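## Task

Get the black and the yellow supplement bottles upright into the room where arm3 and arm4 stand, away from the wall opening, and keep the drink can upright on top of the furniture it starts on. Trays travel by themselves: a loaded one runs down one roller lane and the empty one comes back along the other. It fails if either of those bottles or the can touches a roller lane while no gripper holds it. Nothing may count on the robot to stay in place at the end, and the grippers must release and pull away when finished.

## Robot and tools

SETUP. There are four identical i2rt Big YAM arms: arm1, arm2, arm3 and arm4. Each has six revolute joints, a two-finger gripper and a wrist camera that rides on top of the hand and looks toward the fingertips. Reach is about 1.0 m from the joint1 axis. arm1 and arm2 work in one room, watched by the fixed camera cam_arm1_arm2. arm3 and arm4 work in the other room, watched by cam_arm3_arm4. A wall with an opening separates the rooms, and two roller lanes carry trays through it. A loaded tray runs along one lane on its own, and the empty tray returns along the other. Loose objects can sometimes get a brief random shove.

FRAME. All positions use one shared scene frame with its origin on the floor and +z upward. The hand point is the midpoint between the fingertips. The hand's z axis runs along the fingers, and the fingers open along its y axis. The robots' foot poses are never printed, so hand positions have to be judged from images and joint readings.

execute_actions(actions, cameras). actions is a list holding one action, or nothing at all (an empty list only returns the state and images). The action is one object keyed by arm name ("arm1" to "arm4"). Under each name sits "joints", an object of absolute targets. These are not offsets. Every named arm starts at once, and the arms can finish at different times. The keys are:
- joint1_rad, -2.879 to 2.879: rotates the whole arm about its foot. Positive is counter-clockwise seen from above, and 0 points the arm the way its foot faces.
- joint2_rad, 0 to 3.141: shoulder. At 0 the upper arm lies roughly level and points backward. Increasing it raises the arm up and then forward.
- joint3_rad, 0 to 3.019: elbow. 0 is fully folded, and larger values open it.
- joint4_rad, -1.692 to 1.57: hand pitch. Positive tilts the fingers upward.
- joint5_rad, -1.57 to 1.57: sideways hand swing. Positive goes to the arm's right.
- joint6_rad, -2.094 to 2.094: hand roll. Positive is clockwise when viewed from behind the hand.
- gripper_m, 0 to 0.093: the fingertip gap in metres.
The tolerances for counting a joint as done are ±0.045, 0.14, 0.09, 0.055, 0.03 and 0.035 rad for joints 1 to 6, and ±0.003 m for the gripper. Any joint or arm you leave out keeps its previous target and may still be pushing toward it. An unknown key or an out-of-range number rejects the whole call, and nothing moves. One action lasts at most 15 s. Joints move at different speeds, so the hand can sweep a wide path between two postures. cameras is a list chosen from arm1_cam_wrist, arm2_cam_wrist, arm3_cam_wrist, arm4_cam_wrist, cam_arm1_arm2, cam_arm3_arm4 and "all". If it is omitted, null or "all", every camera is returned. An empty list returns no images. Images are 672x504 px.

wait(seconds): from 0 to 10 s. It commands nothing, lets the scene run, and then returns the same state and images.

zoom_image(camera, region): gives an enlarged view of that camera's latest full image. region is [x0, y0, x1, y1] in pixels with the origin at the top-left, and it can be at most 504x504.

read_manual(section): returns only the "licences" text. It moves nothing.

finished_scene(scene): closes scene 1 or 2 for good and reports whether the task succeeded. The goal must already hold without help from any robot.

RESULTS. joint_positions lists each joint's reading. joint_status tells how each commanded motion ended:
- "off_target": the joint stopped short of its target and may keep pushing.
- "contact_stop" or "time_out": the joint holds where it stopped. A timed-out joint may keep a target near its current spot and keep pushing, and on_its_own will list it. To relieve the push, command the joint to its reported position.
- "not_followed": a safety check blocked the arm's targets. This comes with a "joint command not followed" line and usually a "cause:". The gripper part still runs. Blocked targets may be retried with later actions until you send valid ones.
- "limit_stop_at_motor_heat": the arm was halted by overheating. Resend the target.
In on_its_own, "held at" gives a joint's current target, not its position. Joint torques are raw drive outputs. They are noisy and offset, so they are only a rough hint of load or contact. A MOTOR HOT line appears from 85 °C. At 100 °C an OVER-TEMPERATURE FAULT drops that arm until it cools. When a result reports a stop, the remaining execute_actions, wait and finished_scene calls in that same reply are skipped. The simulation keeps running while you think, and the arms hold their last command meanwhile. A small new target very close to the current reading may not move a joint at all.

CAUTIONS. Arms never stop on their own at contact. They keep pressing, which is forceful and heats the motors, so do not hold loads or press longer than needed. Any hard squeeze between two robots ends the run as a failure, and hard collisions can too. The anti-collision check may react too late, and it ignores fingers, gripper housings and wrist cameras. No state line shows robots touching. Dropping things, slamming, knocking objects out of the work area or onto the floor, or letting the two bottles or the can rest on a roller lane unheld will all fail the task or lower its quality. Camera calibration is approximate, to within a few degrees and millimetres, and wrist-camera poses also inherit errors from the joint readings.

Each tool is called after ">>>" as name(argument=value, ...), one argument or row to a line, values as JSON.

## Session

>>> execute_actions(
  actions=[],
)

Scene clock: 0.00 s.
Joint torques (N m, as the arm reports them, + toward a larger angle): no reading
arm1.joint_positions: joint1_rad=-0.112 joint2_rad=+0.538 joint3_rad=+1.521 joint4_rad=-1.208 joint5_rad=-0.228 joint6_rad=+0.560 gripper_m=+0.094
arm1.joint_status: not commanded
arm1.hand: x=-1.1493 y=-0.4129 z=+1.5084 quat_wxyz=(-0.267, +0.394, -0.676, -0.562) (m; scene frame)
arm2.joint_positions: joint1_rad=+0.046 joint2_rad=+0.577 joint3_rad=+1.415 joint4_rad=-1.469 joint5_rad=-0.230 joint6_rad=-0.327 gripper_m=+0.095
arm2.joint_status: not commanded
arm2.hand: x=-1.5542 y=+0.1835 z=+1.4510 quat_wxyz=(-0.455, +0.216, -0.863, -0.033) (m; scene frame)
arm3.joint_positions: joint1_rad=+0.312 joint2_rad=+0.508 joint3_rad=+1.509 joint4_rad=-1.421 joint5_rad=+0.259 joint6_rad=-0.224 gripper_m=+0.094
arm3.joint_status: not commanded
arm3.hand: x=+1.1738 y=-0.4443 z=+1.5261 quat_wxyz=(-0.448, +0.679, -0.485, -0.320) (m; scene frame)
arm4.joint_positions: joint1_rad=+0.042 joint2_rad=+0.365 joint3_rad=+1.452 joint4_rad=-1.512 joint5_rad=-0.307 joint6_rad=-0.358 gripper_m=+0.094
arm4.joint_status: not commanded
arm4.hand: x=+1.6665 y=+0.0720 z=+1.4483 quat_wxyz=(-0.053, -0.791, -0.262, +0.550) (m; scene frame)
pictures: arm1_cam_wrist, arm2_cam_wrist, arm3_cam_wrist, arm4_cam_wrist, cam_arm1_arm2, cam_arm3_arm4
camera_calibration (this result's frames):
arm1_cam_wrist: T_world_to_cam=[[0.828973, -0.04934, -0.557108, 1.77815], [-0.394469, -0.75772, -0.51986, 0.0212029], [-0.396482, 0.650712, -0.647593, 0.915323], [0, 0, 0, 1]] pos_world=[-1.10276, -0.491812, 1.5944]
arm2_cam_wrist: T_world_to_cam=[[0.397238, -0.90592, 0.146669, 0.569097], [-0.854502, -0.42341, -0.300916, -0.809299], [0.334706, -0.00579338, -0.942305, 2.01229], [0, 0, 0, 1]] pos_world=[-1.59114, 0.184549, 1.56919]
arm3_cam_wrist: T_world_to_cam=[[0.944053, 0.134396, 0.301167, -1.50295], [0.271133, -0.836172, -0.476763, 0.044133], [0.187752, 0.531746, -0.82583, 1.39868], [0, 0, 0, 1]] pos_world=[1.14429, -0.504849, 1.62875]
arm4_cam_wrist: T_world_to_cam=[[-0.477247, 0.853622, 0.208724, 0.429655], [0.697084, 0.512366, -0.501552, -0.465215], [-0.535079, -0.0938655, -0.839571, 2.24169], [0, 0, 0, 1]] pos_world=[1.72883, 0.0820156, 1.55905]
Images, in order (width x height): arm1_cam_wrist 672x504, arm2_cam_wrist 672x504, arm3_cam_wrist 672x504, arm4_cam_wrist 672x504, cam_arm1_arm2 672x504, cam_arm3_arm4 672x504.

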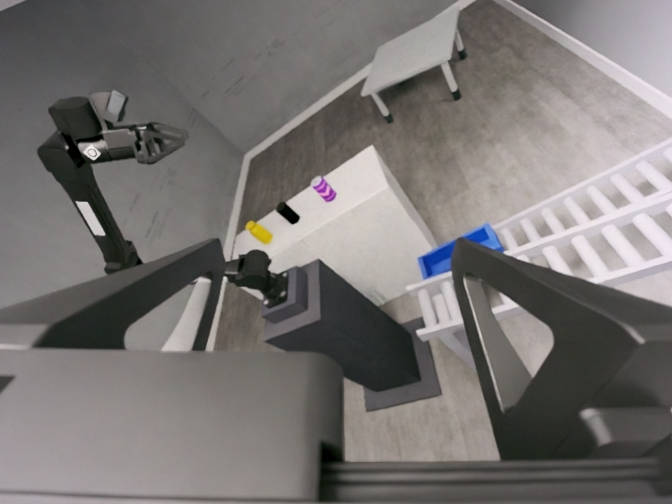

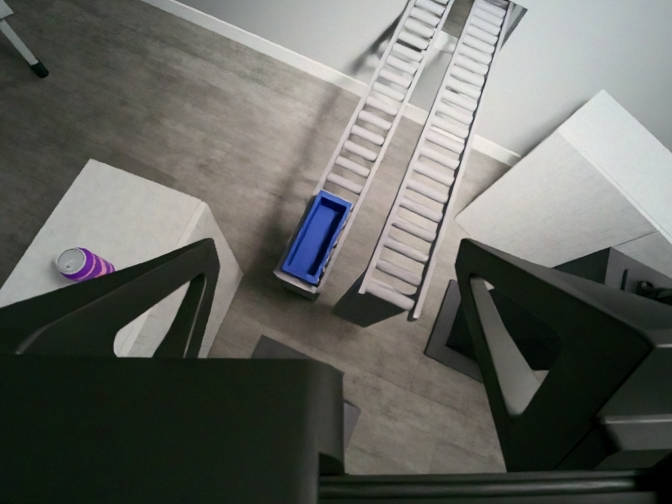

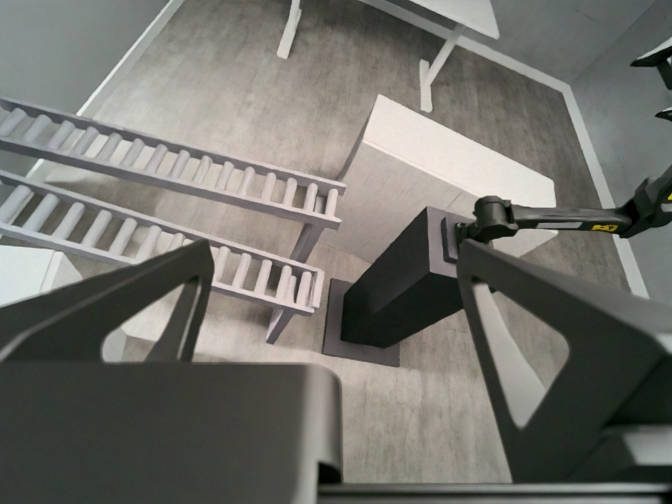

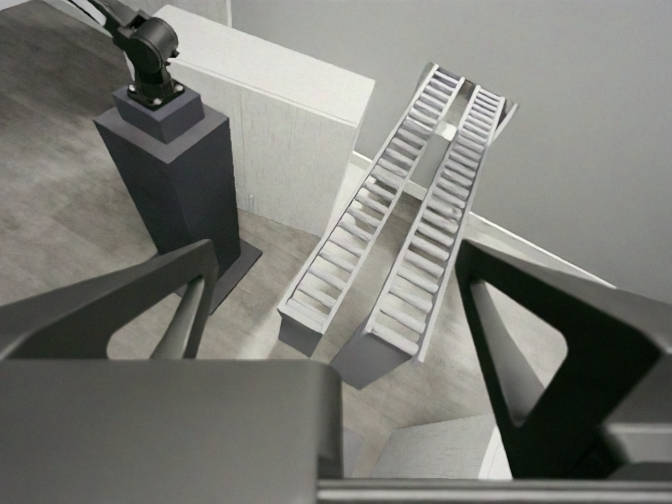

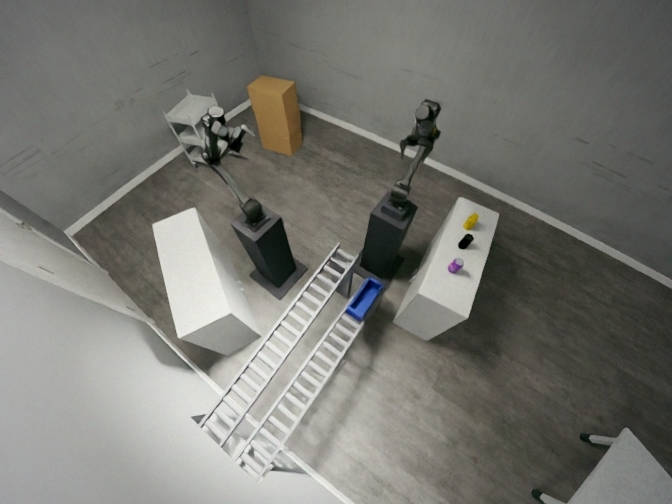

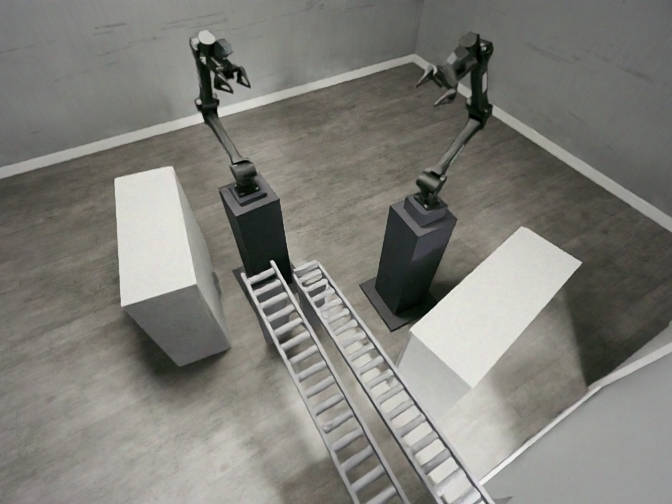

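>>> zoom_image(
  camera="cam_arm1_arm2",
  region=[320, 180, 520, 350],
)

>>> zoom_image(
  camera="arm2_cam_wrist",
  region=[250, 150, 470, 340],
)

>>> zoom_image(
  camera="arm1_cam_wrist",
  region=[230, 140, 520, 340],
)

Region (320, 180, 520, 350) of cam_arm1_arm2's 672x504 image, scaled by 2.520, with more detail than that image has; it fills the top 428 rows of this view, and the rest is white.

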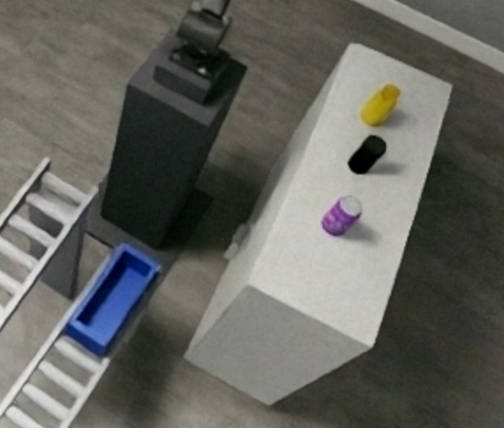

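Region (250, 150, 470, 340) of arm2_cam_wrist's 672x504 image, scaled by 2.291, with more detail than that image has; it fills the top 435 rows of this view, and the rest is white.

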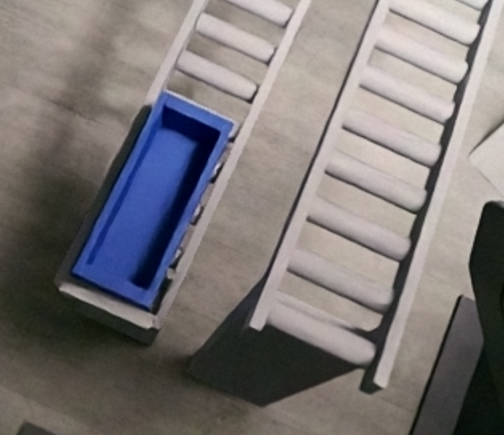

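Region (230, 140, 520, 340) of arm1_cam_wrist's 672x504 image, scaled by 1.738, with more detail than that image has; it fills the top 348 rows of this view, and the rest is white.

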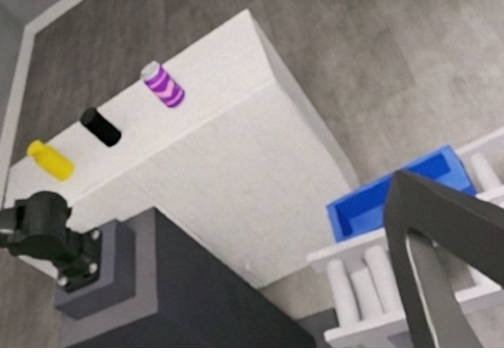

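>>> zoom_image(
  camera="cam_arm1_arm2",
  region=[430, 195, 510, 285],
)

>>> zoom_image(
  camera="arm1_cam_wrist",
  region=[230, 160, 350, 260],
)

Region (430, 195, 510, 285) of cam_arm1_arm2's 672x504 image, scaled by 5.600, with more detail than that image has.

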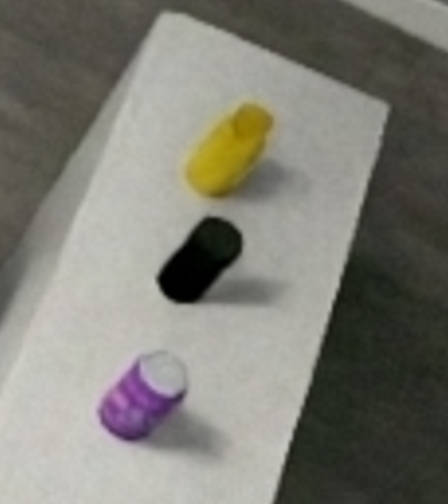

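Region (230, 160, 350, 260) of arm1_cam_wrist's 672x504 image, scaled by 4.200, with more detail than that image has.

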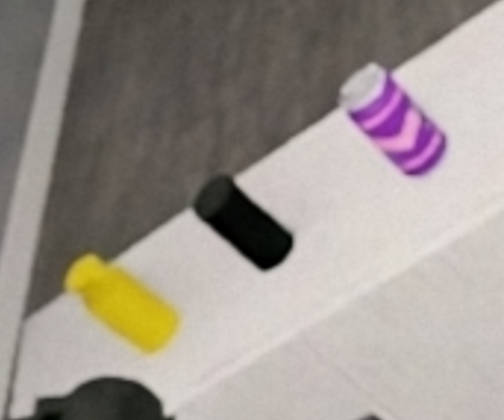

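>>> execute_actions(
  actions=[
    {"arm2": {"joints": {"joint1_rad": 0.337, "joint2_rad": 2.51, "joint3_rad": 1.46, "joint4_rad": -0.41, "joint5_rad": 0, "joint6_rad": 0.335, "gripper_m": 0.06}}, "arm1": {"joints": {"joint1_rad": -0.153, "joint2_rad": 1.7, "joint3_rad": 0.87, "joint4_rad": 0.564, "joint5_rad": 0, "joint6_rad": 1.57, "gripper_m": 0.0}}},
  ],
  cameras=["arm2_cam_wrist", "cam_arm1_arm2", "arm1_cam_wrist"],
)

Scene clock: 122.10 s.
Joint torques (N m, as the arm reports them, + toward a larger angle): arm1=[ -0.23 -14.03   7.3    2.23   0.13   0.05] | arm2=[  0.58 -17.18   7.46   0.41   0.14   0.13] | arm3=[-0.33  5.35  9.43  2.22  0.03 -0.02] | arm4=[ 1.76  8.4   5.88  1.69 -0.12 -0.08]
arm1.joint_positions: joint1_rad=-0.147 joint2_rad=+1.683 joint3_rad=+0.864 joint4_rad=+0.542 joint5_rad=-0.003 joint6_rad=+1.557 gripper_m=+0.000
arm1.joint_status: all done
arm1.hand: x=-1.0176 y=+0.0199 z=+1.0127 quat_wxyz=(-0.063, -0.062, -0.797, -0.597) (m; scene frame)
arm2.joint_positions: joint1_rad=+0.328 joint2_rad=+2.530 joint3_rad=+1.435 joint4_rad=-0.421 joint5_rad=-0.003 joint6_rad=+0.326 gripper_m=+0.060
arm2.joint_status: all done
arm2.hand: x=-1.2202 y=+0.3041 z=+0.6189 quat_wxyz=(-0.022, -0.001, -1.000, -0.004) (m; scene frame)
arm3.joint_positions: joint1_rad=+0.312 joint2_rad=+0.508 joint3_rad=+1.509 joint4_rad=-1.421 joint5_rad=+0.259 joint6_rad=-0.224 gripper_m=+0.094
arm3.joint_status: not commanded
arm3.hand: x=+1.1738 y=-0.4443 z=+1.5261 quat_wxyz=(-0.448, +0.679, -0.485, -0.320) (m; scene frame)
arm4.joint_positions: joint1_rad=+0.042 joint2_rad=+0.365 joint3_rad=+1.452 joint4_rad=-1.512 joint5_rad=-0.307 joint6_rad=-0.358 gripper_m=+0.094
arm4.joint_status: not commanded
arm4.hand: x=+1.6665 y=+0.0720 z=+1.4483 quat_wxyz=(-0.053, -0.791, -0.262, +0.550) (m; scene frame)
pictures: arm1_cam_wrist, arm2_cam_wrist, cam_arm1_arm2
camera_calibration (this result's frames):
arm1_cam_wrist: T_world_to_cam=[[-0.0281541, -0.267955, -0.96302, 0.957315], [-0.899979, -0.412474, 0.14108, -1.04716], [-0.435023, 0.87067, -0.229541, -0.10205], [0, 0, 0, 1]] pos_world=[-0.959861, -0.086556, 1.04622]
arm2_cam_wrist: T_world_to_cam=[[-0.000493055, -0.999999, 0.00144472, 0.300828], [-0.831879, 0.00121192, 0.554956, -1.35438], [-0.554957, -0.000928211, -0.831878, -0.0382947], [0, 0, 0, 1]] pos_world=[-1.14779, 0.302433, 0.719332]
Images, in order (width x height): arm1_cam_wrist 672x504, arm2_cam_wrist 672x504, cam_arm1_arm2 672x504.

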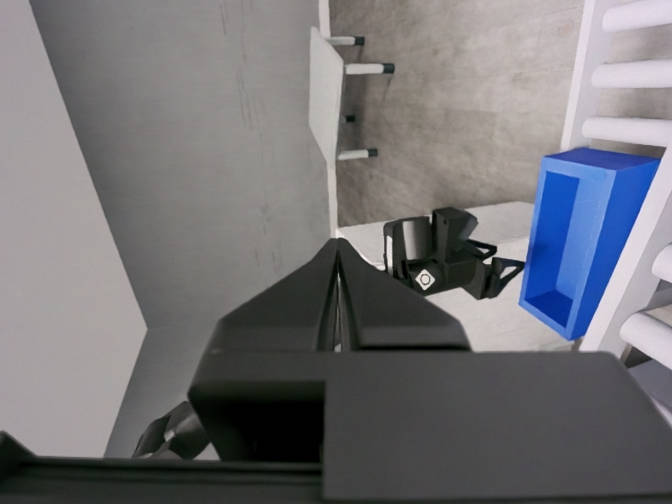

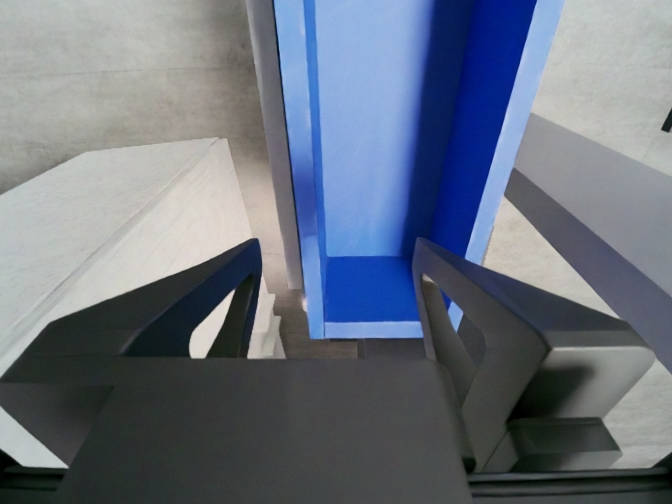

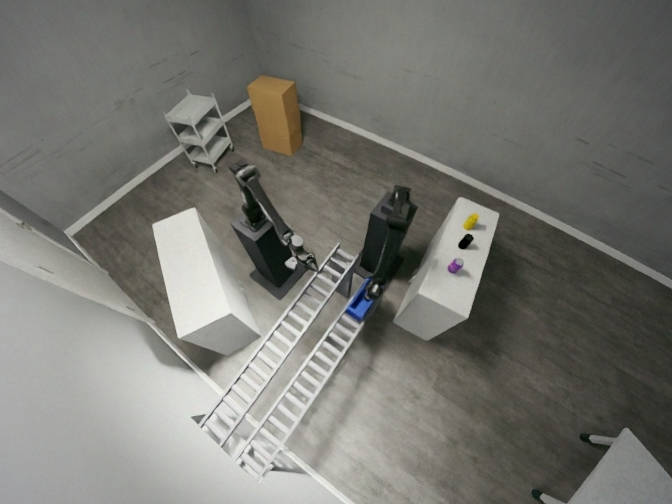

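>>> execute_actions(
  actions=[
    {"arm2": {"joints": {"joint1_rad": 0.361, "joint2_rad": 2.725, "joint3_rad": 1.63, "joint4_rad": -0.342, "joint6_rad": 0.357}}, "arm1": {"joints": {"joint2_rad": 1.95, "joint4_rad": 0.58}}},
  ],
  cameras=["arm2_cam_wrist"],
)

Scene clock: 130.40 s.
Joint torques (N m, as the arm reports them, + toward a larger angle): arm1=[ -0.31 -17.07   5.37   1.77   0.15   0.05] | arm2=[  0.12 -17.58   6.47   0.12   0.14   0.16] | arm3=[-0.61  5.34  9.41  2.22  0.02  0.  ] | arm4=[ 1.68  8.42  5.85  1.71 -0.13 -0.08]
arm1.joint_positions: joint1_rad=-0.147 joint2_rad=+1.955 joint3_rad=+0.864 joint4_rad=+0.567 joint5_rad=-0.003 joint6_rad=+1.558 gripper_m=+0.000
arm1.joint_status: all done
arm1.hand: x=-1.0179 y=+0.0058 z=+0.8546 quat_wxyz=(-0.053, -0.069, -0.864, -0.495) (m; scene frame)
arm2.joint_positions: joint1_rad=+0.352 joint2_rad=+2.745 joint3_rad=+1.616 joint4_rad=-0.345 joint5_rad=-0.003 joint6_rad=+0.348 gripper_m=+0.060
arm2.joint_status: all done
arm2.hand: x=-1.2016 y=+0.3242 z=+0.5354 quat_wxyz=(-0.041, +0.000, -0.999, -0.011) (m; scene frame)
arm3.joint_positions: joint1_rad=+0.312 joint2_rad=+0.508 joint3_rad=+1.509 joint4_rad=-1.421 joint5_rad=+0.259 joint6_rad=-0.224 gripper_m=+0.094
arm3.joint_status: not commanded
arm3.hand: x=+1.1738 y=-0.4443 z=+1.5261 quat_wxyz=(-0.448, +0.679, -0.485, -0.320) (m; scene frame)
arm4.joint_positions: joint1_rad=+0.042 joint2_rad=+0.365 joint3_rad=+1.452 joint4_rad=-1.512 joint5_rad=-0.307 joint6_rad=-0.358 gripper_m=+0.094
arm4.joint_status: not commanded
arm4.hand: x=+1.6665 y=+0.0720 z=+1.4483 quat_wxyz=(-0.053, -0.791, -0.262, +0.550) (m; scene frame)
pictures: arm2_cam_wrist
camera_calibration (this result's frames):
arm2_cam_wrist: T_world_to_cam=[[0.00243761, -0.999907, -0.0134001, 0.3325], [-0.852744, -0.00907771, 0.52225, -1.29689], [-0.522323, 0.0101538, -0.852687, -0.0506814], [0, 0, 0, 1]] pos_world=[-1.1332, 0.321211, 0.638539]
Images, in order (width x height): arm2_cam_wrist 672x504.

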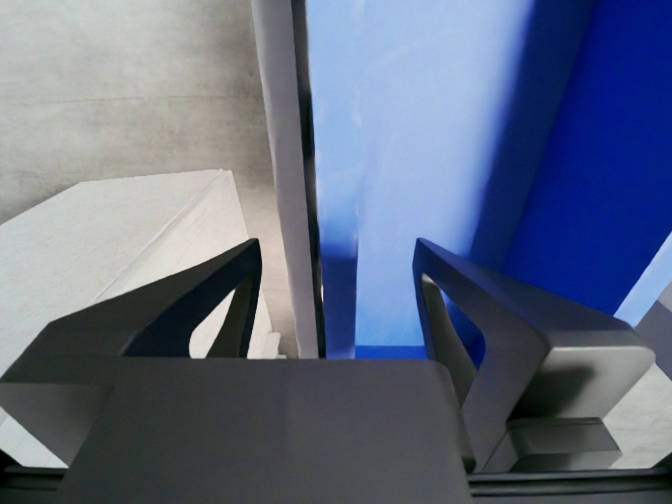

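>>> execute_actions(
  actions=[
    {"arm2": {"joints": {"joint2_rad": 2.75, "gripper_m": 0.0}}, "arm1": {"joints": {"joint2_rad": 2.125}}},
  ],
  cameras=["arm2_cam_wrist", "arm1_cam_wrist"],
)

Scene clock: 140.17 s.
Joint torques (N m, as the arm reports them, + toward a larger angle): arm1=[ -0.37 -17.4    3.95   1.58   0.17   0.06] | arm2=[  0.19 -16.15   6.39   0.31  -0.12   0.2 ] | arm3=[-0.57  5.67  9.5   2.22  0.02 -0.01] | arm4=[ 1.68  8.45  5.85  1.69 -0.13 -0.09]
arm1.joint_positions: joint1_rad=-0.147 joint2_rad=+2.130 joint3_rad=+0.864 joint4_rad=+0.568 joint5_rad=-0.003 joint6_rad=+1.558 gripper_m=+0.000
arm1.joint_status: all done
arm1.hand: x=-1.0226 y=-0.0271 z=+0.7533 quat_wxyz=(-0.046, -0.073, -0.904, -0.418) (m; scene frame)
arm2.joint_positions: joint1_rad=+0.352 joint2_rad=+2.745 joint3_rad=+1.616 joint4_rad=-0.345 joint5_rad=+0.003 joint6_rad=+0.345 gripper_m=+0.011
arm2.joint_status: gripper_m off_target (ended at +0.011, target +0.000); the others done
arm2.hand: x=-1.2013 y=+0.3232 z=+0.5354 quat_wxyz=(-0.042, +0.002, -0.999, -0.008) (m; scene frame)
arm3.joint_positions: joint1_rad=+0.312 joint2_rad=+0.508 joint3_rad=+1.509 joint4_rad=-1.421 joint5_rad=+0.259 joint6_rad=-0.224 gripper_m=+0.094
arm3.joint_status: not commanded
arm3.hand: x=+1.1738 y=-0.4443 z=+1.5261 quat_wxyz=(-0.448, +0.679, -0.485, -0.320) (m; scene frame)
arm4.joint_positions: joint1_rad=+0.042 joint2_rad=+0.365 joint3_rad=+1.452 joint4_rad=-1.512 joint5_rad=-0.307 joint6_rad=-0.358 gripper_m=+0.094
arm4.joint_status: not commanded
arm4.hand: x=+1.6665 y=+0.0720 z=+1.4483 quat_wxyz=(-0.053, -0.791, -0.262, +0.550) (m; scene frame)
pictures: arm1_cam_wrist, arm2_cam_wrist
camera_calibration (this result's frames):
arm1_cam_wrist: T_world_to_cam=[[-0.0994614, -0.630765, -0.769573, 0.466351], [-0.882631, -0.301166, 0.360918, -1.17931], [-0.459424, 0.715147, -0.526778, 0.0719151], [0, 0, 0, 1]] pos_world=[-0.961471, -0.11244, 0.822409]
arm2_cam_wrist: T_world_to_cam=[[0.00497983, -0.99996, -0.00742171, 0.331383], [-0.853837, -0.00811512, 0.520478, -1.29727], [-0.520517, 0.00374504, -0.853843, -0.0456169], [0, 0, 0, 1]] pos_world=[-1.13305, 0.321013, 0.638711]
Images, in order (width x height): arm1_cam_wrist 672x504, arm2_cam_wrist 672x504.

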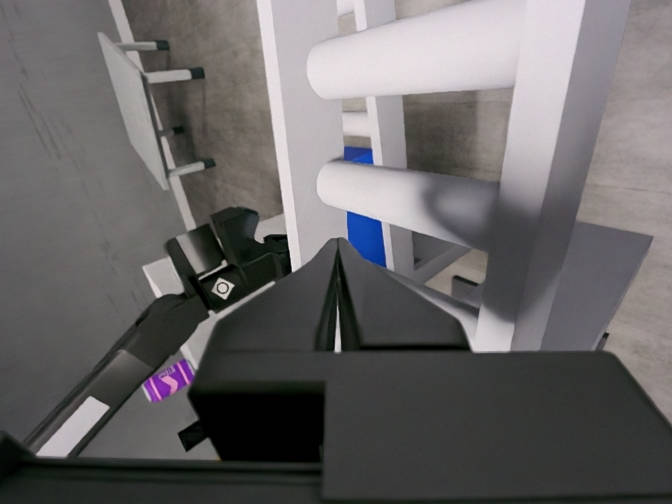

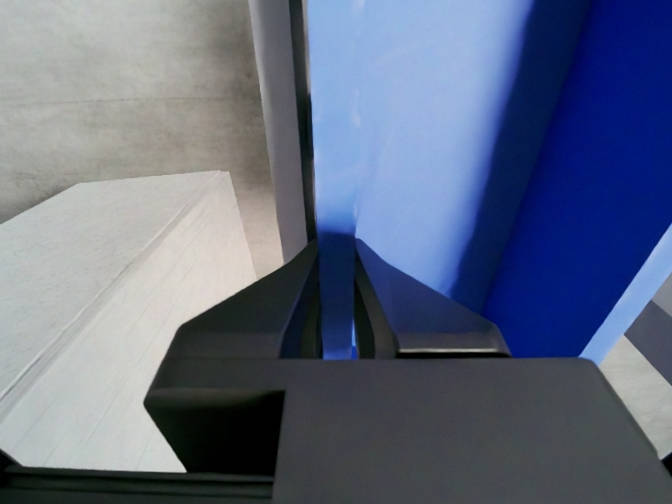

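>>> execute_actions(
  actions=[
    {"arm2": {"joints": {"joint2_rad": 2.19, "joint4_rad": -0.97}}},
  ],
  cameras=["arm2_cam_wrist", "cam_arm1_arm2"],
)

Scene clock: 169.77 s.
Joint torques (N m, as the arm reports them, + toward a larger angle): arm1=[ -0.29 -17.46   3.92   1.56   0.16   0.06] | arm2=[  0.16 -18.29   9.73  -0.48   0.05   0.16] | arm3=[-0.62  5.24  9.46  2.15  0.03  0.01] | arm4=[ 1.76  8.51  5.85  1.7  -0.13 -0.09]
arm1.joint_positions: joint1_rad=-0.147 joint2_rad=+2.130 joint3_rad=+0.864 joint4_rad=+0.568 joint5_rad=-0.003 joint6_rad=+1.558 gripper_m=+0.000
arm1.joint_status: not commanded
arm1.hand: x=-1.0226 y=-0.0271 z=+0.7533 quat_wxyz=(-0.046, -0.073, -0.904, -0.418) (m; scene frame)
arm2.joint_positions: joint1_rad=+0.352 joint2_rad=+2.224 joint3_rad=+1.614 joint4_rad=-0.962 joint5_rad=-0.001 joint6_rad=+0.348 gripper_m=+0.011
arm2.joint_status: all done
arm2.hand: x=-1.1671 y=+0.3394 z=+0.8359 quat_wxyz=(+0.005, +0.000, -1.000, +0.006) (m; scene frame)
arm3.joint_positions: joint1_rad=+0.312 joint2_rad=+0.508 joint3_rad=+1.509 joint4_rad=-1.421 joint5_rad=+0.259 joint6_rad=-0.224 gripper_m=+0.094
arm3.joint_status: not commanded
arm3.hand: x=+1.1738 y=-0.4443 z=+1.5261 quat_wxyz=(-0.448, +0.679, -0.485, -0.320) (m; scene frame)
arm4.joint_positions: joint1_rad=+0.042 joint2_rad=+0.365 joint3_rad=+1.452 joint4_rad=-1.512 joint5_rad=-0.307 joint6_rad=-0.358 gripper_m=+0.094
arm4.joint_status: not commanded
arm4.hand: x=+1.6665 y=+0.0720 z=+1.4483 quat_wxyz=(-0.053, -0.791, -0.262, +0.550) (m; scene frame)
pictures: arm2_cam_wrist, cam_arm1_arm2
camera_calibration (this result's frames):
arm2_cam_wrist: T_world_to_cam=[[0.00143935, -0.999773, 0.0212584, 0.321506], [-0.801361, 0.0115632, 0.59807, -1.43463], [-0.59818, -0.0178965, -0.801162, 0.101375], [0, 0, 0, 1]] pos_world=[-1.08948, 0.339836, 0.93239]
Images, in order (width x height): arm2_cam_wrist 672x504, cam_arm1_arm2 672x504.

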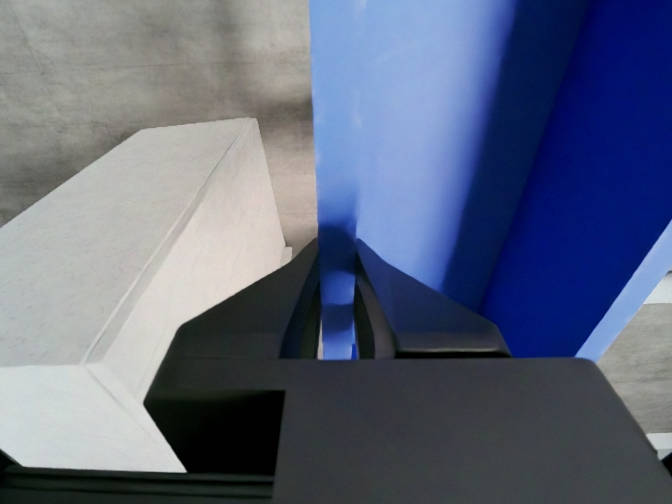

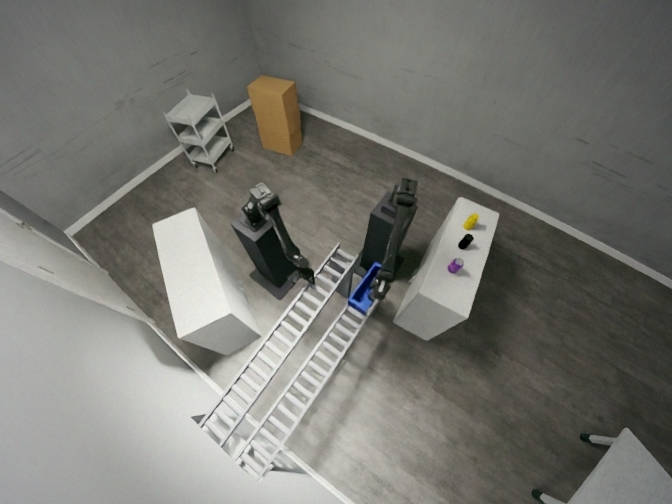

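>>> execute_actions(
  actions=[
    {"arm2": {"joints": {"joint1_rad": -0.136, "joint2_rad": 2.125, "joint3_rad": 1.445, "joint4_rad": -0.91, "joint6_rad": -0.14}}},
  ],
  cameras=["arm2_cam_wrist", "cam_arm1_arm2", "arm1_cam_wrist"],
)

Scene clock: 189.50 s.
Joint torques (N m, as the arm reports them, + toward a larger angle): arm1=[  0.29 -17.36   5.34   1.55   0.09   0.04] | arm2=[ -1.35 -16.96   8.36   0.2    0.43   0.33] | arm3=[-0.49  5.44  9.45  2.16  0.05 -0.03] | arm4=[ 1.55  8.4   5.86  1.68 -0.13 -0.08]
arm1.joint_positions: joint1_rad=-0.156 joint2_rad=+2.129 joint3_rad=+0.841 joint4_rad=+0.568 joint5_rad=-0.001 joint6_rad=+1.559 gripper_m=+0.000
arm1.joint_status: not commanded
arm1.hand: x=-1.0191 y=-0.0398 z=+0.7473 quat_wxyz=(-0.047, -0.079, -0.908, -0.408) (m; scene frame)
arm2.joint_positions: joint1_rad=-0.126 joint2_rad=+2.146 joint3_rad=+1.441 joint4_rad=-0.917 joint5_rad=-0.011 joint6_rad=-0.160 gripper_m=+0.011
arm2.joint_status: all done
arm2.hand: x=-1.1901 y=+0.0571 z=+0.8328 quat_wxyz=(+0.028, +0.015, -0.999, -0.003) (m; scene frame)
arm3.joint_positions: joint1_rad=+0.312 joint2_rad=+0.508 joint3_rad=+1.509 joint4_rad=-1.421 joint5_rad=+0.259 joint6_rad=-0.224 gripper_m=+0.094
arm3.joint_status: not commanded
arm3.hand: x=+1.1738 y=-0.4443 z=+1.5261 quat_wxyz=(-0.448, +0.679, -0.485, -0.320) (m; scene frame)
arm4.joint_positions: joint1_rad=+0.042 joint2_rad=+0.365 joint3_rad=+1.452 joint4_rad=-1.512 joint5_rad=-0.307 joint6_rad=-0.358 gripper_m=+0.094
arm4.joint_status: not commanded
arm4.hand: x=+1.6665 y=+0.0720 z=+1.4483 quat_wxyz=(-0.053, -0.791, -0.262, +0.550) (m; scene frame)
pictures: arm1_cam_wrist, arm2_cam_wrist, cam_arm1_arm2
camera_calibration (this result's frames):
arm1_cam_wrist: T_world_to_cam=[[-0.10925, -0.645857, -0.755601, 0.433059], [-0.884756, -0.283292, 0.37007, -1.18622], [-0.453068, 0.708953, -0.540476, 0.095815], [0, 0, 0, 1]] pos_world=[-0.958793, -0.124281, 0.81799]
arm2_cam_wrist: T_world_to_cam=[[0.0311212, -0.999513, 0.00248001, 0.0902805], [-0.772113, -0.022465, 0.635088, -1.44204], [-0.634723, -0.0216795, -0.772435, 0.012843], [0, 0, 0, 1]] pos_world=[-1.10808, 0.0581195, 0.925521]
Images, in order (width x height): arm1_cam_wrist 672x504, arm2_cam_wrist 672x504, cam_arm1_arm2 672x504.

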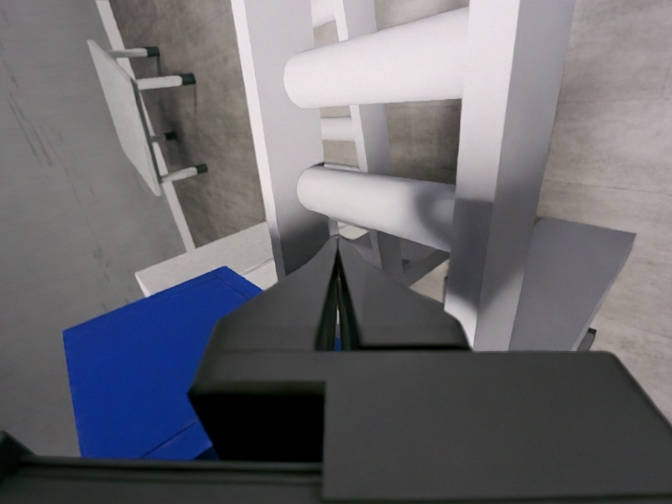

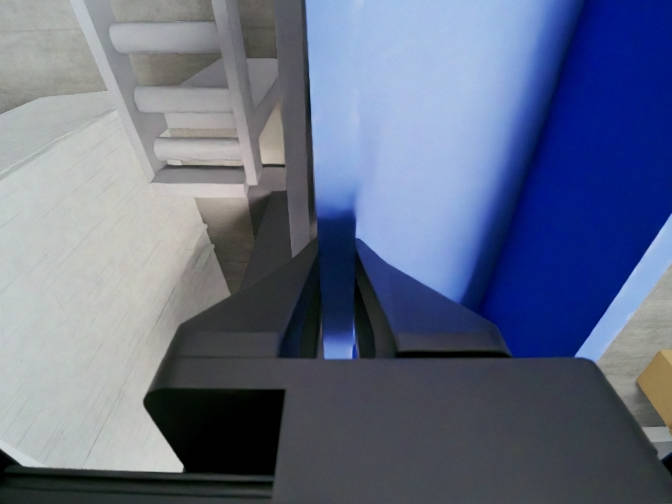

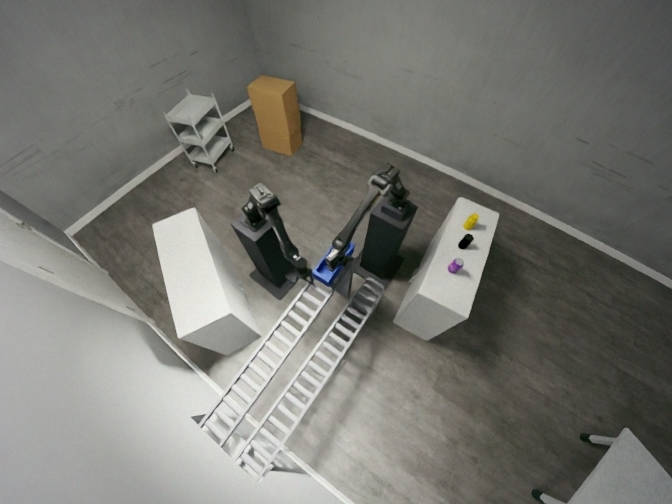

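>>> execute_actions(
  actions=[
    {"arm2": {"joints": {"joint2_rad": 2.235, "joint4_rad": -0.825, "joint6_rad": -0.125}}, "arm1": {"joints": {"joint1_rad": -0.22, "joint3_rad": 0.885}}},
  ],
  cameras=["arm2_cam_wrist", "cam_arm1_arm2", "arm1_cam_wrist"],
)

Scene clock: 201.60 s.
Joint torques (N m, as the arm reports them, + toward a larger angle): arm1=[  0.5  -17.12   5.18   1.57   0.09   0.05] | arm2=[ -0.77 -16.48   7.73   0.19   0.08   0.16] | arm3=[-0.35  5.33  9.43  2.2   0.02 -0.01] | arm4=[ 1.6   8.24  5.86  1.69 -0.13 -0.08]
arm1.joint_positions: joint1_rad=-0.226 joint2_rad=+2.129 joint3_rad=+0.860 joint4_rad=+0.568 joint5_rad=-0.001 joint6_rad=+1.559 gripper_m=+0.000
arm1.joint_status: all done
arm1.hand: x=-0.9778 y=-0.0392 z=+0.7534 quat_wxyz=(-0.063, -0.110, -0.901, -0.415) (m; scene frame)
arm2.joint_positions: joint1_rad=-0.127 joint2_rad=+2.264 joint3_rad=+1.439 joint4_rad=-0.832 joint5_rad=-0.003 joint6_rad=-0.136 gripper_m=+0.011
arm2.joint_status: all done
arm2.hand: x=-1.2001 y=+0.0559 z=+0.7676 quat_wxyz=(+0.046, +0.002, -0.999, -0.001) (m; scene frame)
arm3.joint_positions: joint1_rad=+0.312 joint2_rad=+0.508 joint3_rad=+1.509 joint4_rad=-1.421 joint5_rad=+0.259 joint6_rad=-0.224 gripper_m=+0.094
arm3.joint_status: not commanded
arm3.hand: x=+1.1738 y=-0.4443 z=+1.5261 quat_wxyz=(-0.448, +0.679, -0.485, -0.320) (m; scene frame)
arm4.joint_positions: joint1_rad=+0.042 joint2_rad=+0.365 joint3_rad=+1.452 joint4_rad=-1.512 joint5_rad=-0.307 joint6_rad=-0.358 gripper_m=+0.094
arm4.joint_status: not commanded
arm4.hand: x=+1.6665 y=+0.0720 z=+1.4483 quat_wxyz=(-0.053, -0.791, -0.262, +0.550) (m; scene frame)
pictures: arm1_cam_wrist, arm2_cam_wrist, cam_arm1_arm2
camera_calibration (this result's frames):
arm1_cam_wrist: T_world_to_cam=[[-0.149792, -0.622282, -0.768328, 0.413405], [-0.904256, -0.228049, 0.360992, -1.16179], [-0.399855, 0.748839, -0.528542, 0.161999], [0, 0, 0, 1]] pos_world=[-0.923853, -0.129001, 0.822651]
arm2_cam_wrist: T_world_to_cam=[[0.0067155, -0.999951, 0.00728397, 0.0565589], [-0.748806, -0.000200874, 0.66279, -1.40291], [-0.662756, -0.00990524, -0.74877, -0.0963427], [0, 0, 0, 1]] pos_world=[-1.11474, 0.05532, 0.857283]
Images, in order (width x height): arm1_cam_wrist 672x504, arm2_cam_wrist 672x504, cam_arm1_arm2 672x504.

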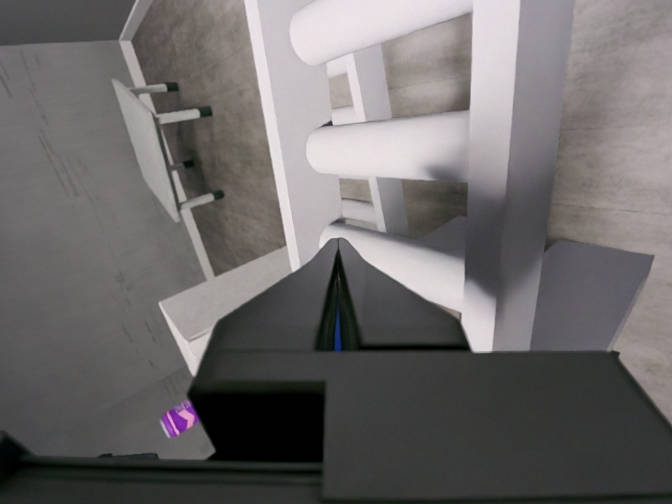

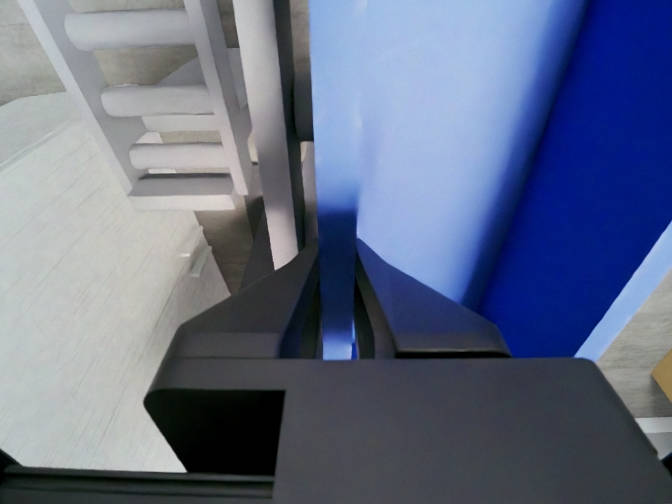

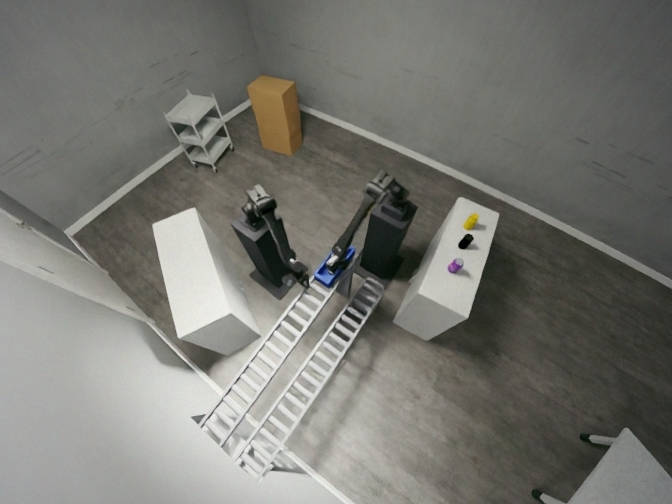

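>>> execute_actions(
  actions=[
    {"arm2": {"joints": {"joint2_rad": 1.81, "joint4_rad": -1.04, "gripper_m": 0.093}}, "arm1": {"joints": {"joint3_rad": 0.955, "joint4_rad": 0.48}}},
  ],
  cameras=["arm2_cam_wrist", "cam_arm1_arm2", "arm1_cam_wrist"],
)

Scene clock: 227.77 s.
Joint torques (N m, as the arm reports them, + toward a larger angle): arm1=[  0.41 -17.89   5.49   0.59   0.09   0.04] | arm2=[ -0.72 -13.98  10.59  -0.15   0.01   0.17] | arm3=[-0.61  5.36  9.45  2.18  0.03 -0.01] | arm4=[ 1.76  8.37  5.83  1.67 -0.13 -0.08]
arm1.joint_positions: joint1_rad=-0.226 joint2_rad=+2.126 joint3_rad=+0.934 joint4_rad=+0.496 joint5_rad=-0.001 joint6_rad=+1.559 gripper_m=+0.000
arm1.joint_status: all done
arm1.hand: x=-0.9707 y=-0.0121 z=+0.7648 quat_wxyz=(-0.063, -0.110, -0.900, -0.417) (m; scene frame)
arm2.joint_positions: joint1_rad=-0.127 joint2_rad=+1.818 joint3_rad=+1.439 joint4_rad=-1.032 joint5_rad=-0.002 joint6_rad=-0.134 gripper_m=+0.093
arm2.joint_status: all done
arm2.hand: x=-1.1783 y=+0.0562 z=+1.0112 quat_wxyz=(-0.075, +0.002, -0.997, +0.016) (m; scene frame)
arm3.joint_positions: joint1_rad=+0.312 joint2_rad=+0.508 joint3_rad=+1.509 joint4_rad=-1.421 joint5_rad=+0.259 joint6_rad=-0.224 gripper_m=+0.094
arm3.joint_status: not commanded
arm3.hand: x=+1.1738 y=-0.4443 z=+1.5261 quat_wxyz=(-0.448, +0.679, -0.485, -0.320) (m; scene frame)
arm4.joint_positions: joint1_rad=+0.042 joint2_rad=+0.365 joint3_rad=+1.452 joint4_rad=-1.512 joint5_rad=-0.307 joint6_rad=-0.358 gripper_m=+0.094
arm4.joint_status: not commanded
arm4.hand: x=+1.6665 y=+0.0720 z=+1.4483 quat_wxyz=(-0.053, -0.791, -0.262, +0.550) (m; scene frame)
pictures: arm1_cam_wrist, arm2_cam_wrist, cam_arm1_arm2
camera_calibration (this result's frames):
arm1_cam_wrist: T_world_to_cam=[[-0.148685, -0.61832, -0.771734, 0.443856], [-0.904734, -0.229973, 0.358566, -1.15199], [-0.399187, 0.751527, -0.525221, 0.148727], [0, 0, 0, 1]] pos_world=[-0.91688, -0.102255, 0.833718]
arm2_cam_wrist: T_world_to_cam=[[0.00259334, -0.99916, 0.0408927, 0.0161268], [-0.886343, 0.0166377, 0.462731, -1.50884], [-0.463023, -0.037445, -0.885555, 0.475756], [0, 0, 0, 1]] pos_world=[-1.1171, 0.0590316, 1.11884]
Images, in order (width x height): arm1_cam_wrist 672x504, arm2_cam_wrist 672x504, cam_arm1_arm2 672x504.

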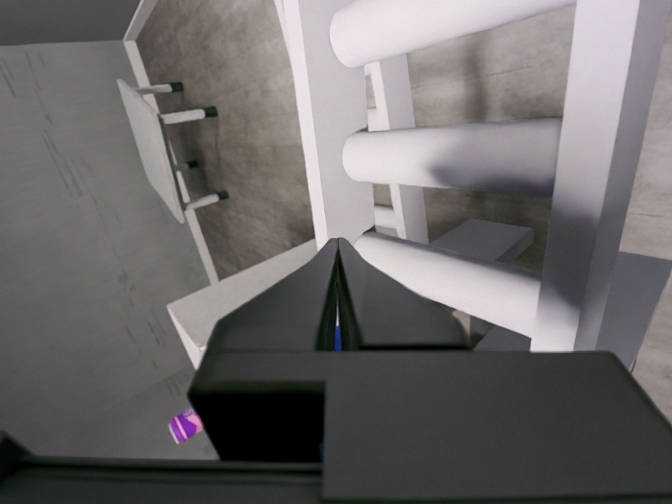

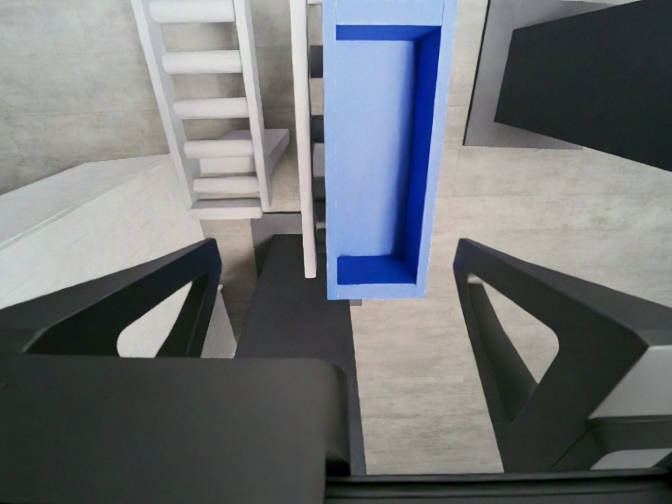

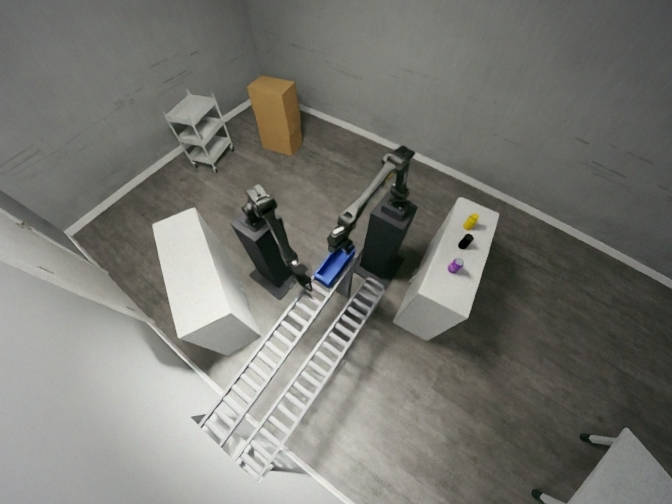

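>>> execute_actions(
  actions=[
    {"arm2": {"joints": {"joint1_rad": 1.706, "joint3_rad": 1.297, "joint4_rad": -1.05, "joint6_rad": -0.2}}, "arm1": {"joints": {"joint4_rad": 0.43}}},
  ],
  cameras=["arm2_cam_wrist", "cam_arm1_arm2", "arm1_cam_wrist"],
)

Scene clock: 238.33 s.
Joint torques (N m, as the arm reports them, + toward a larger angle): arm1=[  0.48 -17.77   5.5    0.52   0.09   0.05] | arm2=[ -0.7  -12.26   9.16  -0.25  -0.08  -0.05] | arm3=[-0.24  5.17  9.44  2.14  0.06 -0.02] | arm4=[ 1.52  8.46  5.86  1.69 -0.13 -0.09]
arm1.joint_positions: joint1_rad=-0.226 joint2_rad=+2.126 joint3_rad=+0.934 joint4_rad=+0.446 joint5_rad=-0.001 joint6_rad=+1.559 gripper_m=+0.000
arm1.joint_status: all done
arm1.hand: x=-0.9727 y=-0.0200 z=+0.7556 quat_wxyz=(-0.060, -0.111, -0.910, -0.395) (m; scene frame)
arm2.joint_positions: joint1_rad=+1.711 joint2_rad=+1.820 joint3_rad=+1.297 joint4_rad=-1.044 joint5_rad=+0.000 joint6_rad=-0.192 gripper_m=+0.093
arm2.joint_status: all done
arm2.hand: x=-1.8171 y=+0.6385 z=+0.9557 quat_wxyz=(+0.006, +0.813, -0.582, +0.000) (m; scene frame)
arm3.joint_positions: joint1_rad=+0.312 joint2_rad=+0.508 joint3_rad=+1.509 joint4_rad=-1.421 joint5_rad=+0.259 joint6_rad=-0.224 gripper_m=+0.094
arm3.joint_status: not commanded
arm3.hand: x=+1.1738 y=-0.4443 z=+1.5261 quat_wxyz=(-0.448, +0.679, -0.485, -0.320) (m; scene frame)
arm4.joint_positions: joint1_rad=+0.042 joint2_rad=+0.365 joint3_rad=+1.452 joint4_rad=-1.512 joint5_rad=-0.307 joint6_rad=-0.358 gripper_m=+0.094
arm4.joint_status: not commanded
arm4.hand: x=+1.6665 y=+0.0720 z=+1.4483 quat_wxyz=(-0.053, -0.791, -0.262, +0.550) (m; scene frame)
pictures: arm1_cam_wrist, arm2_cam_wrist, cam_arm1_arm2
camera_calibration (this result's frames):
arm1_cam_wrist: T_world_to_cam=[[-0.158864, -0.654689, -0.739016, 0.396227], [-0.900127, -0.211484, 0.380849, -1.16429], [-0.405628, 0.725712, -0.555706, 0.165306], [0, 0, 0, 1]] pos_world=[-0.918007, -0.106787, 0.828098]
arm2_cam_wrist: T_world_to_cam=[[0.945952, 0.324306, -0.00106568, 1.51107], [0.261027, -0.759418, 0.595943, 0.394089], [0.192459, -0.564012, -0.803026, 1.60107], [0, 0, 0, 1]] pos_world=[-1.84041, 0.712252, 1.05246]
Images, in order (width x height): arm1_cam_wrist 672x504, arm2_cam_wrist 672x504, cam_arm1_arm2 672x504.

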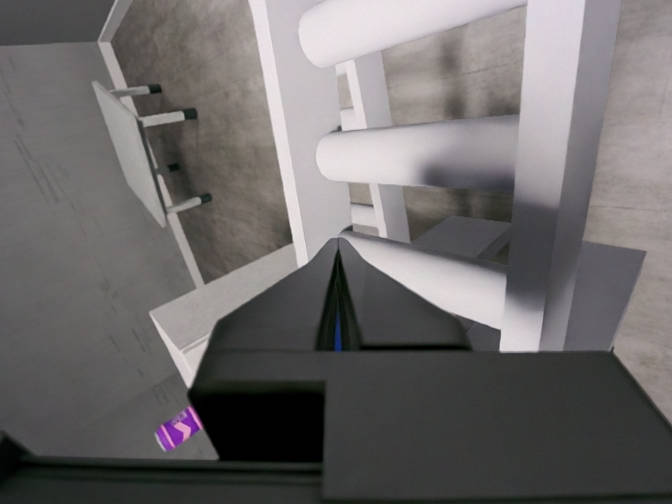

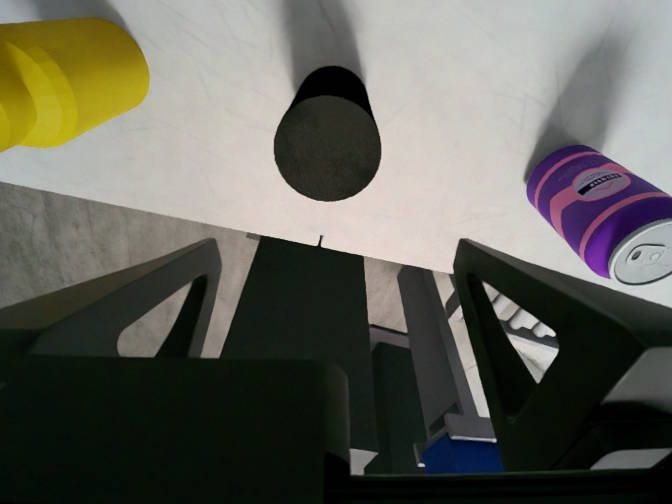

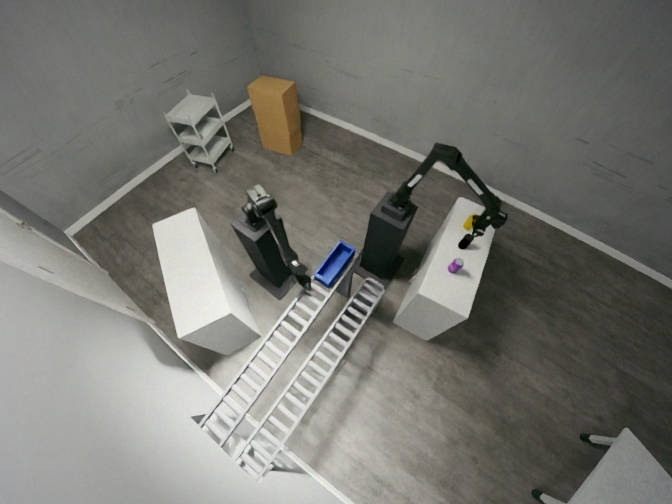

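>>> execute_actions(
  actions=[
    {"arm2": {"joints": {"joint2_rad": 1.985, "joint3_rad": 1.255, "joint4_rad": -0.81}}},
  ],
  cameras=["arm2_cam_wrist"],
)

Scene clock: 264.93 s.
Joint torques (N m, as the arm reports them, + toward a larger angle): arm1=[  0.41 -17.87   5.47   0.54   0.1    0.05] | arm2=[ -0.2  -14.1    8.33   0.32  -0.09  -0.04] | arm3=[-0.23  5.71  9.28  2.19  0.03 -0.02] | arm4=[ 1.66  8.38  5.89  1.64 -0.13 -0.09]
arm1.joint_positions: joint1_rad=-0.226 joint2_rad=+2.126 joint3_rad=+0.934 joint4_rad=+0.446 joint5_rad=-0.001 joint6_rad=+1.559 gripper_m=+0.000
arm1.joint_status: not commanded
arm1.hand: x=-0.9727 y=-0.0200 z=+0.7556 quat_wxyz=(-0.060, -0.111, -0.910, -0.395) (m; scene frame)
arm2.joint_positions: joint1_rad=+1.711 joint2_rad=+2.003 joint3_rad=+1.248 joint4_rad=-0.821 joint5_rad=+0.000 joint6_rad=-0.192 gripper_m=+0.093
arm2.joint_status: all done
arm2.hand: x=-1.8188 y=+0.6437 z=+0.8502 quat_wxyz=(+0.009, +0.813, -0.582, +0.002) (m; scene frame)
arm3.joint_positions: joint1_rad=+0.312 joint2_rad=+0.508 joint3_rad=+1.509 joint4_rad=-1.421 joint5_rad=+0.259 joint6_rad=-0.224 gripper_m=+0.094
arm3.joint_status: not commanded
arm3.hand: x=+1.1738 y=-0.4443 z=+1.5261 quat_wxyz=(-0.448, +0.679, -0.485, -0.320) (m; scene frame)
arm4.joint_positions: joint1_rad=+0.042 joint2_rad=+0.365 joint3_rad=+1.452 joint4_rad=-1.512 joint5_rad=-0.307 joint6_rad=-0.358 gripper_m=+0.094
arm4.joint_status: not commanded
arm4.hand: x=+1.6665 y=+0.0720 z=+1.4483 quat_wxyz=(-0.053, -0.791, -0.262, +0.550) (m; scene frame)
pictures: arm2_cam_wrist
camera_calibration (this result's frames):
arm2_cam_wrist: T_world_to_cam=[[0.945932, 0.324356, -0.00253676, 1.51203], [0.260458, -0.754874, 0.601937, 0.452311], [0.193327, -0.570051, -0.79854, 1.5212], [0, 0, 0, 1]] pos_world=[-1.84217, 0.718162, 0.946309]
Images, in order (width x height): arm2_cam_wrist 672x504.

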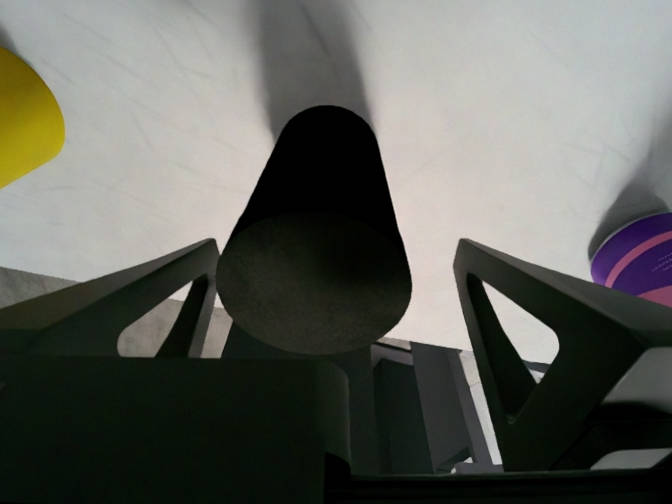

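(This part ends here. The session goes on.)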